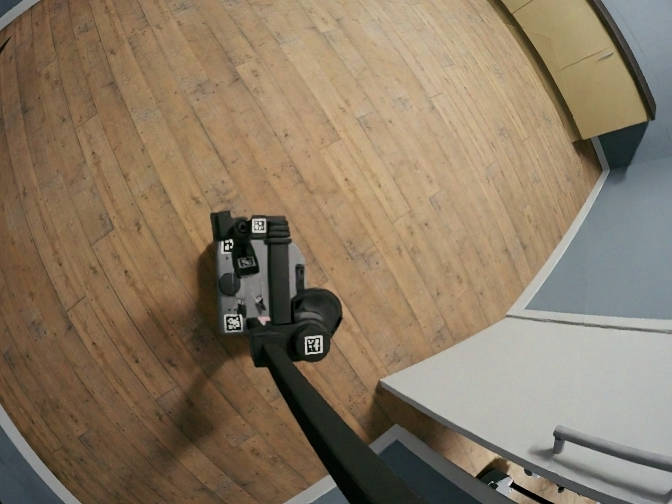

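Request:
execute_actions(actions=[{"r2":{"base":{"rotate_rad":0.04}}}], cameras=[])

Request:
execute_actions(actions=[{"r2":{"base":{"translate_m":1}}}], cameras=[])

Request:
execute_actions(actions=[{"r2":{"base":{"translate_m":0.9},"joints":{"head_pan_rad":1.2,"head_tilt_rad":-0.7}},"r1":{"base":{"translate_m":-0.45}}}], cameras=["r2_nav_camera","r1_nav_camera"])

Scene clock: 317.73 s.
r1.base_odometry: x=-1.580 y=-2.221 heading=+1.999 (m, m, rad; r1's odometry frame)
r1.turned_by_wheels: +0.000 (rad since the last result)
r1.turned_by_imu: +0.000 (rad since the last result)
r1.base_tilt: forward=+0.9 right=+1.3 (deg)
r1.lidar_m: 4.10 0.39 0.23 0.20 0.20 0.24 1.35 1.44 0.52 0.56 1.35 1.19
r1.head_depth_mm: 1212 1330 1466 1373 507 588 655 / 1446 1634 1539 1402 698 914 1061 / 1491 1688 1542 1406 - - 1094 / 1443 1659 1552 1399 1315 - 1096 / 1384 1665 1537 1401 1299 - 1100 / 1421 1657 1562 1416 1287 1190 1099 / 1393 1673 1551 1409 1276 1176 1096
r1.base_status: not commanded
r1.joint_positions: lift_m=+0.280 arm_m=+0.002 wrist_yaw_rad=+3.350 wrist_pitch_rad=-0.416 wrist_roll_rad=-0.007 gripper_m=+0.037 head_pan_rad=-3.138 head_tilt_rad=-1.191
r1.joint_status: not commanded
r1.on_its_own: right_wheel is at rest, and its effort (-24) is outside its rest range (-18 to +18)
r1.motor_effort: left_wheel=+1(1) right_wheel=-24(24) lift_m=+40(40) arm_m=+0(0) wrist_yaw_rad=+1(0) wrist_pitch_rad=+8(7) wrist_roll_rad=+1(1) gripper_m=-1(0) head_pan_rad=+0(0) head_tilt_rad=-5(5) (%)
r1.hand_pose: x=-0.0677 y=+0.0730 z=+0.2932 quat_wxyz=(+0.073, +0.670, +0.218, +0.706) (m; r1's base frame)
r1.wrist_depth_mm: 638 209 208 - 215 219 221 / 684 232 226 228 234 237 241 / 734 736 247 250 256 262 265 / 715 681 272 277 283 290 293 / 581 581 300 308 312 324 330 / 491 511 - - 353 370 381 / 426 - - - - 416 418
r2.base_odometry: x=+2.218 y=+2.879 heading=+1.345 (m, m, rad; r2's odometry frame)
r2.turned_by_wheels: +0.040 (rad since the last result)
r2.turned_by_imu: +0.040 (rad since the last result)
r2.base_tilt: forward=-1.6 right=+3.2 (deg)
r2.lidar_m: 4.40 0.91 0.57 1.27 1.36 1.23 1.09 1.05 0.84 0.83 0.90 1.18
r2.head_depth_mm: 1887 1671 1537 1385 1249 370 1073 / 1881 1705 1521 1399 1273 425 1088 / 1918 1694 1531 1405 1279 1189 - / 1904 1702 1534 1397 1285 1195 - / 1916 1718 1548 1410 1296 1192 - / 1909 1720 1531 1405 1292 1199 1124 / 1889 1449 1511 1412 1104 1156 1118
r2.base_status: done
r2.joint_positions: lift_m=+0.950 arm_m=+0.010 wrist_yaw_rad=+1.897 wrist_pitch_rad=-1.011 wrist_roll_rad=-0.007 gripper_m=+0.044 head_pan_rad=-0.007 head_tilt_rad=-1.087
r2.joint_status: not commanded
r2.motor_effort: left_wheel=-3(7) right_wheel=+4(7) lift_m=+41(41) arm_m=-4(4) wrist_yaw_rad=+3(3) wrist_pitch_rad=+3(3) wrist_roll_rad=+0(0) gripper_m=-21(21) head_pan_rad=+3(3) head_tilt_rad=-6(7) (%)
r2.hand_pose: x=+0.0883 y=-0.1183 z=+0.8589 quat_wxyz=(+0.639, +0.701, -0.080, +0.305) (m; r2's base frame)
r2.wrist_depth_mm: 792 - - - - - 981 / 598 - - - - - - / 921 920 - 199 - - - / - 914 116 172 - - - / 994 997 149 106 109 - - / 936 - 161 136 142 - 921 / - 897 165 197 935 950 855
r3.base_odometry: x=-2.061 y=-5.754 heading=-1.169 (m, m, rad; r3's odometry frame)
r3.turned_by_wheels: +0.000 (rad since the last result)
r3.turned_by_imu: +0.001 (rad since the last result)
r3.base_tilt: forward=+0.1 right=+0.1 (deg)
r3.lidar_m: 1.47 1.41 1.45 1.04 1.00 0.93 1.37 2.71 2.80 2.23 2.14 2.05
r3.head_depth_mm: 1231 1384 1488 1408 1311 1184 1123 / 1428 1593 1503 1395 1299 1175 1119 / 1654 1649 1509 1406 - - 1127 / 1787 1648 1502 1395 1322 - 1116 / 1825 1641 1506 1382 1291 - 1111 / 1818 1633 1501 1375 1278 - 1108 / 1813 1629 1494 1376 1278 1189 1111
r3.base_status: not commanded
r3.joint_positions: lift_m=+0.280 arm_m=+0.000 wrist_yaw_rad=+3.300 wrist_pitch_rad=-0.418 wrist_roll_rad=-0.001 gripper_m=+0.037 head_pan_rad=-3.139 head_tilt_rad=-1.191
r3.joint_status: not commanded
r3.motor_effort: left_wheel=+1(2) right_wheel=-4(4) lift_m=+33(33) arm_m=-2(1) wrist_yaw_rad=+0(1) wrist_pitch_rad=+9(10) wrist_roll_rad=+1(1) gripper_m=+0(0) head_pan_rad=-1(1) head_tilt_rad=-6(6) (%)
r3.hand_pose: x=-0.0567 y=+0.0766 z=+0.2926 quat_wxyz=(+0.092, +0.677, +0.201, +0.702) (m; r3's base frame)
r3.wrist_depth_mm: 685 820 899 - - - - / 737 854 962 - - - - / 781 884 960 - - - - / 712 717 734 740 752 747 766 / 577 575 588 - 597 611 609 / 490 507 - - 514 506 514 / 419 - - - - 432 437
pictures: none
No camera images: the call's "cameras" was empty. Leave "cameras" out to get every camera's image.

Scene clock: 328.67 s.
r1.base_odometry: x=-1.580 y=-2.221 heading=+1.999 (m, m, rad; r1's odometry frame)
r1.turned_by_wheels: +0.000 (rad since the last result)
r1.turned_by_imu: -0.002 (rad since the last result)
r1.base_tilt: forward=+1.0 right=+1.3 (deg)
r1.lidar_m: 0.66 0.39 0.23 0.20 0.20 0.23 1.35 1.43 1.54 1.36 1.35 1.19
r1.head_depth_mm: 1206 1331 1464 1382 507 589 656 / 1450 1639 1551 1399 697 914 1059 / 1487 1694 1541 1403 - - 1092 / 1438 1667 1544 1404 1322 - 1101 / 1379 1651 1541 1406 1301 - 1099 / 1409 1673 1551 1408 1284 1193 1101 / 1370 1661 1557 1403 1295 1188 1104
r1.base_status: not commanded
r1.joint_positions: lift_m=+0.280 arm_m=+0.002 wrist_yaw_rad=+3.350 wrist_pitch_rad=-0.416 wrist_roll_rad=-0.007 gripper_m=+0.037 head_pan_rad=-3.138 head_tilt_rad=-1.191
r1.joint_status: not commanded
r1.on_its_own: right_wheel is at rest, and its effort (-24) is outside its rest range (-18 to +18)
r1.motor_effort: left_wheel=+2(2) right_wheel=-24(24) lift_m=+40(40) arm_m=+0(1) wrist_yaw_rad=+0(1) wrist_pitch_rad=+8(8) wrist_roll_rad=+0(0) gripper_m=+0(0) head_pan_rad=+0(0) head_tilt_rad=-5(5) (%)
r1.hand_pose: x=-0.0677 y=+0.0730 z=+0.2932 quat_wxyz=(+0.073, +0.670, +0.218, +0.706) (m; r1's base frame)
r1.wrist_depth_mm: 636 210 209 - 215 218 221 / 682 232 226 228 234 237 240 / 721 757 247 249 257 261 265 / 714 677 271 275 282 289 296 / 583 579 297 309 314 325 329 / 494 510 - - 352 371 379 / 428 - - - - 413 414
r2.base_odometry: x=+2.441 y=+3.853 heading=+1.345 (m, m, rad; r2's odometry frame)
r2.turned_by_wheels: +0.000 (rad since the last result)
r2.turned_by_imu: +0.004 (rad since the last result)
r2.base_tilt: forward=-1.6 right=+3.2 (deg)
r2.lidar_m: 3.43 3.27 0.56 0.56 0.63 0.78 2.09 1.21 0.97 0.45 0.46 3.30
r2.head_depth_mm: 1878 1697 1516 1392 1244 370 1070 / 1892 1689 1522 1389 1272 426 1089 / 1900 1695 1531 1392 1282 1191 - / 1913 1694 1539 1402 1281 1195 - / 1910 1709 1550 1399 1296 1198 - / 1932 1717 1544 1412 1289 1190 1118 / 1941 1717 1555 1412 1301 1188 1112
r2.base_status: done
r2.joint_positions: lift_m=+0.950 arm_m=+0.010 wrist_yaw_rad=+1.897 wrist_pitch_rad=-1.011 wrist_roll_rad=-0.007 gripper_m=+0.044 head_pan_rad=-0.007 head_tilt_rad=-1.087
r2.joint_status: not commanded
r2.motor_effort: left_wheel=-3(3) right_wheel=+2(8) lift_m=+41(40) arm_m=-4(4) wrist_yaw_rad=+2(2) wrist_pitch_rad=+3(3) wrist_roll_rad=+0(0) gripper_m=-20(21) head_pan_rad=+2(3) head_tilt_rad=-7(7) (%)
r2.hand_pose: x=+0.0883 y=-0.1183 z=+0.8589 quat_wxyz=(+0.639, +0.701, -0.080, +0.305) (m; r2's base frame)
r2.wrist_depth_mm: 703 - - - - - - / 708 - - - - - - / 732 - - 199 - - - / 798 - 116 172 - - - / 900 - 149 106 109 - - / 945 - 162 136 141 585 391 / - 890 165 197 911 495 361
r3.base_odometry: x=-2.061 y=-5.754 heading=-1.169 (m, m, rad; r3's odometry frame)
r3.turned_by_wheels: +0.000 (rad since the last result)
r3.turned_by_imu: +0.003 (rad since the last result)
r3.base_tilt: forward=+0.1 right=+0.1 (deg)
r3.lidar_m: 1.47 1.41 1.45 1.04 1.00 1.03 1.39 2.71 2.81 2.23 2.13 2.05
r3.head_depth_mm: 1282 1460 1523 1388 1311 1187 1124 / 1454 1615 1510 1390 1304 1179 1126 / 1655 1653 1515 1398 - - 1121 / 1799 1648 1496 1378 1323 - 1116 / 1807 1643 1500 1391 1302 - 1112 / 1808 1643 1494 1383 1281 - 1097 / 1814 1646 1505 1369 1271 1189 1116
r3.base_status: not commanded
r3.joint_positions: lift_m=+0.280 arm_m=+0.000 wrist_yaw_rad=+3.300 wrist_pitch_rad=-0.418 wrist_roll_rad=-0.001 gripper_m=+0.037 head_pan_rad=-3.139 head_tilt_rad=-1.191
r3.joint_status: not commanded
r3.motor_effort: left_wheel=+1(1) right_wheel=-3(3) lift_m=+34(33) arm_m=-1(1) wrist_yaw_rad=-1(0) wrist_pitch_rad=+9(10) wrist_roll_rad=+1(1) gripper_m=+1(0) head_pan_rad=-2(1) head_tilt_rad=-5(5) (%)
r3.hand_pose: x=-0.0567 y=+0.0766 z=+0.2926 quat_wxyz=(+0.092, +0.677, +0.201, +0.702) (m; r3's base frame)
r3.wrist_depth_mm: 752 807 901 - - - - / 790 843 962 - - - - / 833 892 968 - - - - / 719 717 720 753 741 770 773 / 584 584 596 - 604 601 616 / 482 503 - - 509 504 511 / 418 - - - - 432 440
pictures: none
No camera images: the call's "cameras" was empty. Leave "cameras" out to get every camera's image.

Scene clock: 338.63 s.
r1.base_odometry: x=-1.393 y=-2.630 heading=+1.999 (m, m, rad; r1's odometry frame)
r1.turned_by_wheels: +0.000 (rad since the last result)
r1.turned_by_imu: +0.031 (rad since the last result)
r1.base_tilt: forward=+0.9 right=+1.3 (deg)
r1.lidar_m: 1.28 1.27 0.72 0.62 0.62 0.72 0.91 0.97 1.16 1.47 1.46 1.42
r1.head_depth_mm: 1026 1173 1305 1365 1299 1157 1090 / 1021 1296 1508 1401 1303 1150 1090 / 990 1251 1503 1391 - - 1099 / 958 1202 1498 1402 1315 - 1102 / 929 1151 1487 1400 1305 - 1099 / 923 1196 1508 1414 1285 1187 1104 / 953 1166 1497 1417 1295 1192 1100
r1.base_status: done
r1.joint_positions: lift_m=+0.280 arm_m=+0.002 wrist_yaw_rad=+3.350 wrist_pitch_rad=-0.416 wrist_roll_rad=-0.007 gripper_m=+0.037 head_pan_rad=-3.138 head_tilt_rad=-1.191
r1.joint_status: not commanded
r1.motor_effort: left_wheel=-1(12) right_wheel=+0(46) lift_m=+40(40) arm_m=+0(0) wrist_yaw_rad=+0(1) wrist_pitch_rad=+8(8) wrist_roll_rad=+1(0) gripper_m=+0(1) head_pan_rad=-1(1) head_tilt_rad=-5(5) (%)
r1.hand_pose: x=-0.0677 y=+0.0730 z=+0.2931 quat_wxyz=(+0.073, +0.670, +0.218, +0.706) (m; r1's base frame)
r1.wrist_depth_mm: 561 573 585 - 602 622 633 / 594 618 623 632 663 672 699 / 645 670 672 688 717 732 747 / 675 691 702 691 704 711 704 / 574 580 599 584 598 578 581 / 493 506 - - 506 490 493 / 429 - - - - 427 426
r2.base_odometry: x=+2.643 y=+4.731 heading=+1.345 (m, m, rad; r2's odometry frame)
r2.turned_by_wheels: +0.000 (rad since the last result)
r2.turned_by_imu: +0.004 (rad since the last result)
r2.base_tilt: forward=-1.6 right=+3.2 (deg)
r2.lidar_m: 2.53 2.76 2.60 1.59 0.77 0.73 0.73 0.82 1.03 2.12 2.30 2.56
r2.head_depth_mm: 2512 2794 2334 1856 1552 1324 1157 / 2458 2790 2343 1865 1548 1320 1160 / 2394 2752 2366 1867 1551 1327 1163 / 2349 2667 2389 1886 1535 1331 1153 / 2034 2581 2327 1873 1559 1328 1170 / 2289 2570 2371 1890 1555 1333 1166 / 2253 2522 2413 1886 1563 1344 1168
r2.base_status: done
r2.joint_positions: lift_m=+0.950 arm_m=+0.010 wrist_yaw_rad=+1.897 wrist_pitch_rad=-1.011 wrist_roll_rad=-0.007 gripper_m=+0.044 head_pan_rad=+1.193 head_tilt_rad=-0.705
r2.joint_status: all done
r2.motor_effort: left_wheel=-3(4) right_wheel=+3(10) lift_m=+41(41) arm_m=-4(4) wrist_yaw_rad=+2(2) wrist_pitch_rad=+3(3) wrist_roll_rad=+0(0) gripper_m=-20(21) head_pan_rad=+3(38) head_tilt_rad=+2(27) (%)
r2.hand_pose: x=+0.0883 y=-0.1183 z=+0.8589 quat_wxyz=(+0.639, +0.701, -0.080, +0.305) (m; r2's base frame)
r2.wrist_depth_mm: - - - - - - - / - - - - - - - / - - - 199 - - - / - - 116 171 - - - / - - 149 106 109 - - / 971 - 161 136 141 - - / - 887 165 197 930 951 964
r3.base_odometry: x=-2.061 y=-5.754 heading=-1.169 (m, m, rad; r3's odometry frame)
r3.turned_by_wheels: +0.000 (rad since the last result)
r3.turned_by_imu: +0.003 (rad since the last result)
r3.base_tilt: forward=+0.1 right=+0.0 (deg)
r3.lidar_m: 1.47 1.41 1.45 1.04 1.00 1.03 1.39 2.71 2.81 2.24 2.14 2.05
r3.head_depth_mm: 1291 1467 1512 1393 1300 1178 1129 / 1470 1594 1516 1387 1300 1176 1117 / 1643 1658 1519 1399 - - 1118 / 1787 1658 1514 1380 1316 - 1115 / 1801 1645 1507 1385 1286 - 1112 / 1817 1632 1487 1377 1275 - 1104 / 1815 1639 1494 1381 1272 1194 1120
r3.base_status: not commanded
r3.joint_positions: lift_m=+0.280 arm_m=+0.000 wrist_yaw_rad=+3.300 wrist_pitch_rad=-0.418 wrist_roll_rad=-0.001 gripper_m=+0.037 head_pan_rad=-3.139 head_tilt_rad=-1.191
r3.joint_status: not commanded
r3.motor_effort: left_wheel=+2(3) right_wheel=-4(4) lift_m=+34(33) arm_m=-1(1) wrist_yaw_rad=-1(1) wrist_pitch_rad=+10(10) wrist_roll_rad=+0(1) gripper_m=+0(0) head_pan_rad=+0(0) head_tilt_rad=-5(6) (%)
r3.hand_pose: x=-0.0567 y=+0.0766 z=+0.2926 quat_wxyz=(+0.092, +0.677, +0.201, +0.702) (m; r3's base frame)
r3.wrist_depth_mm: 744 817 893 - - - - / 802 874 965 - - - - / 835 916 933 - - - - / 714 720 721 751 746 756 764 / 577 579 586 - 606 603 620 / 480 505 - - 508 509 506 / 418 - - - - 441 436
pictures: r1_nav_camera (sideways: a quarter turn counterclockwise sets it upright), r2_nav_camera (sideways: a quarter turn counterclockwise sets it upright)
camera_calibration (this result's frames):
r1_nav_camera: T_world_to_cam=[[-0.908663, -0.0657619, 0.412319, -0.490927], [-0.0813, 0.996484, -0.0202358, 0.080399], [-0.409538, -0.0519091, -0.910815, 1.14147], [0, 0, 0, 1]] pos_world=[0.0279236, -0.0531482, 1.24371]
r2_nav_camera: T_world_to_cam=[[0.258482, 0.573227, 0.777559, -0.973341], [0.915886, -0.401347, -0.00858681, 0.0590878], [0.307149, 0.714375, -0.628751, 0.774192], [0, 0, 0, 1]] pos_world=[-0.0403191, 0.0285967, 1.24411]
Images, in order (width x height): r1_nav_camera 672x504, r2_nav_camera 672x504.

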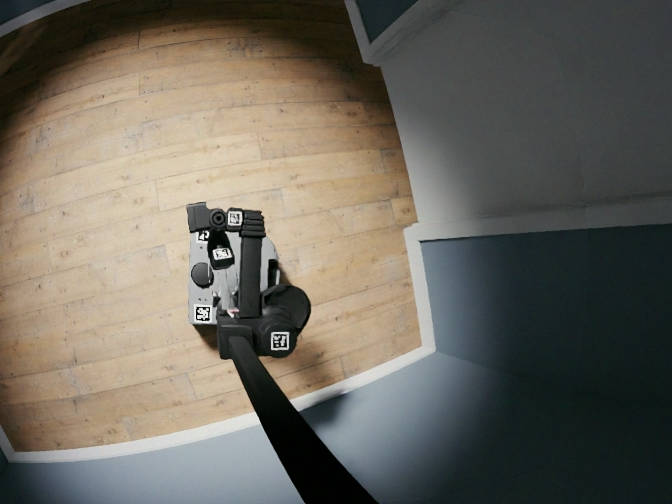

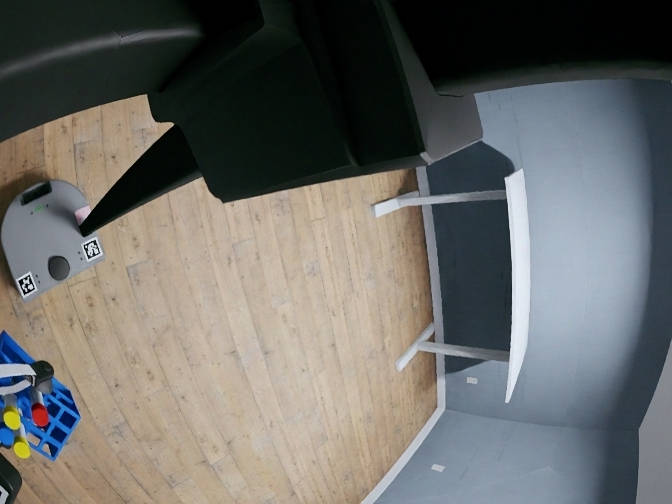

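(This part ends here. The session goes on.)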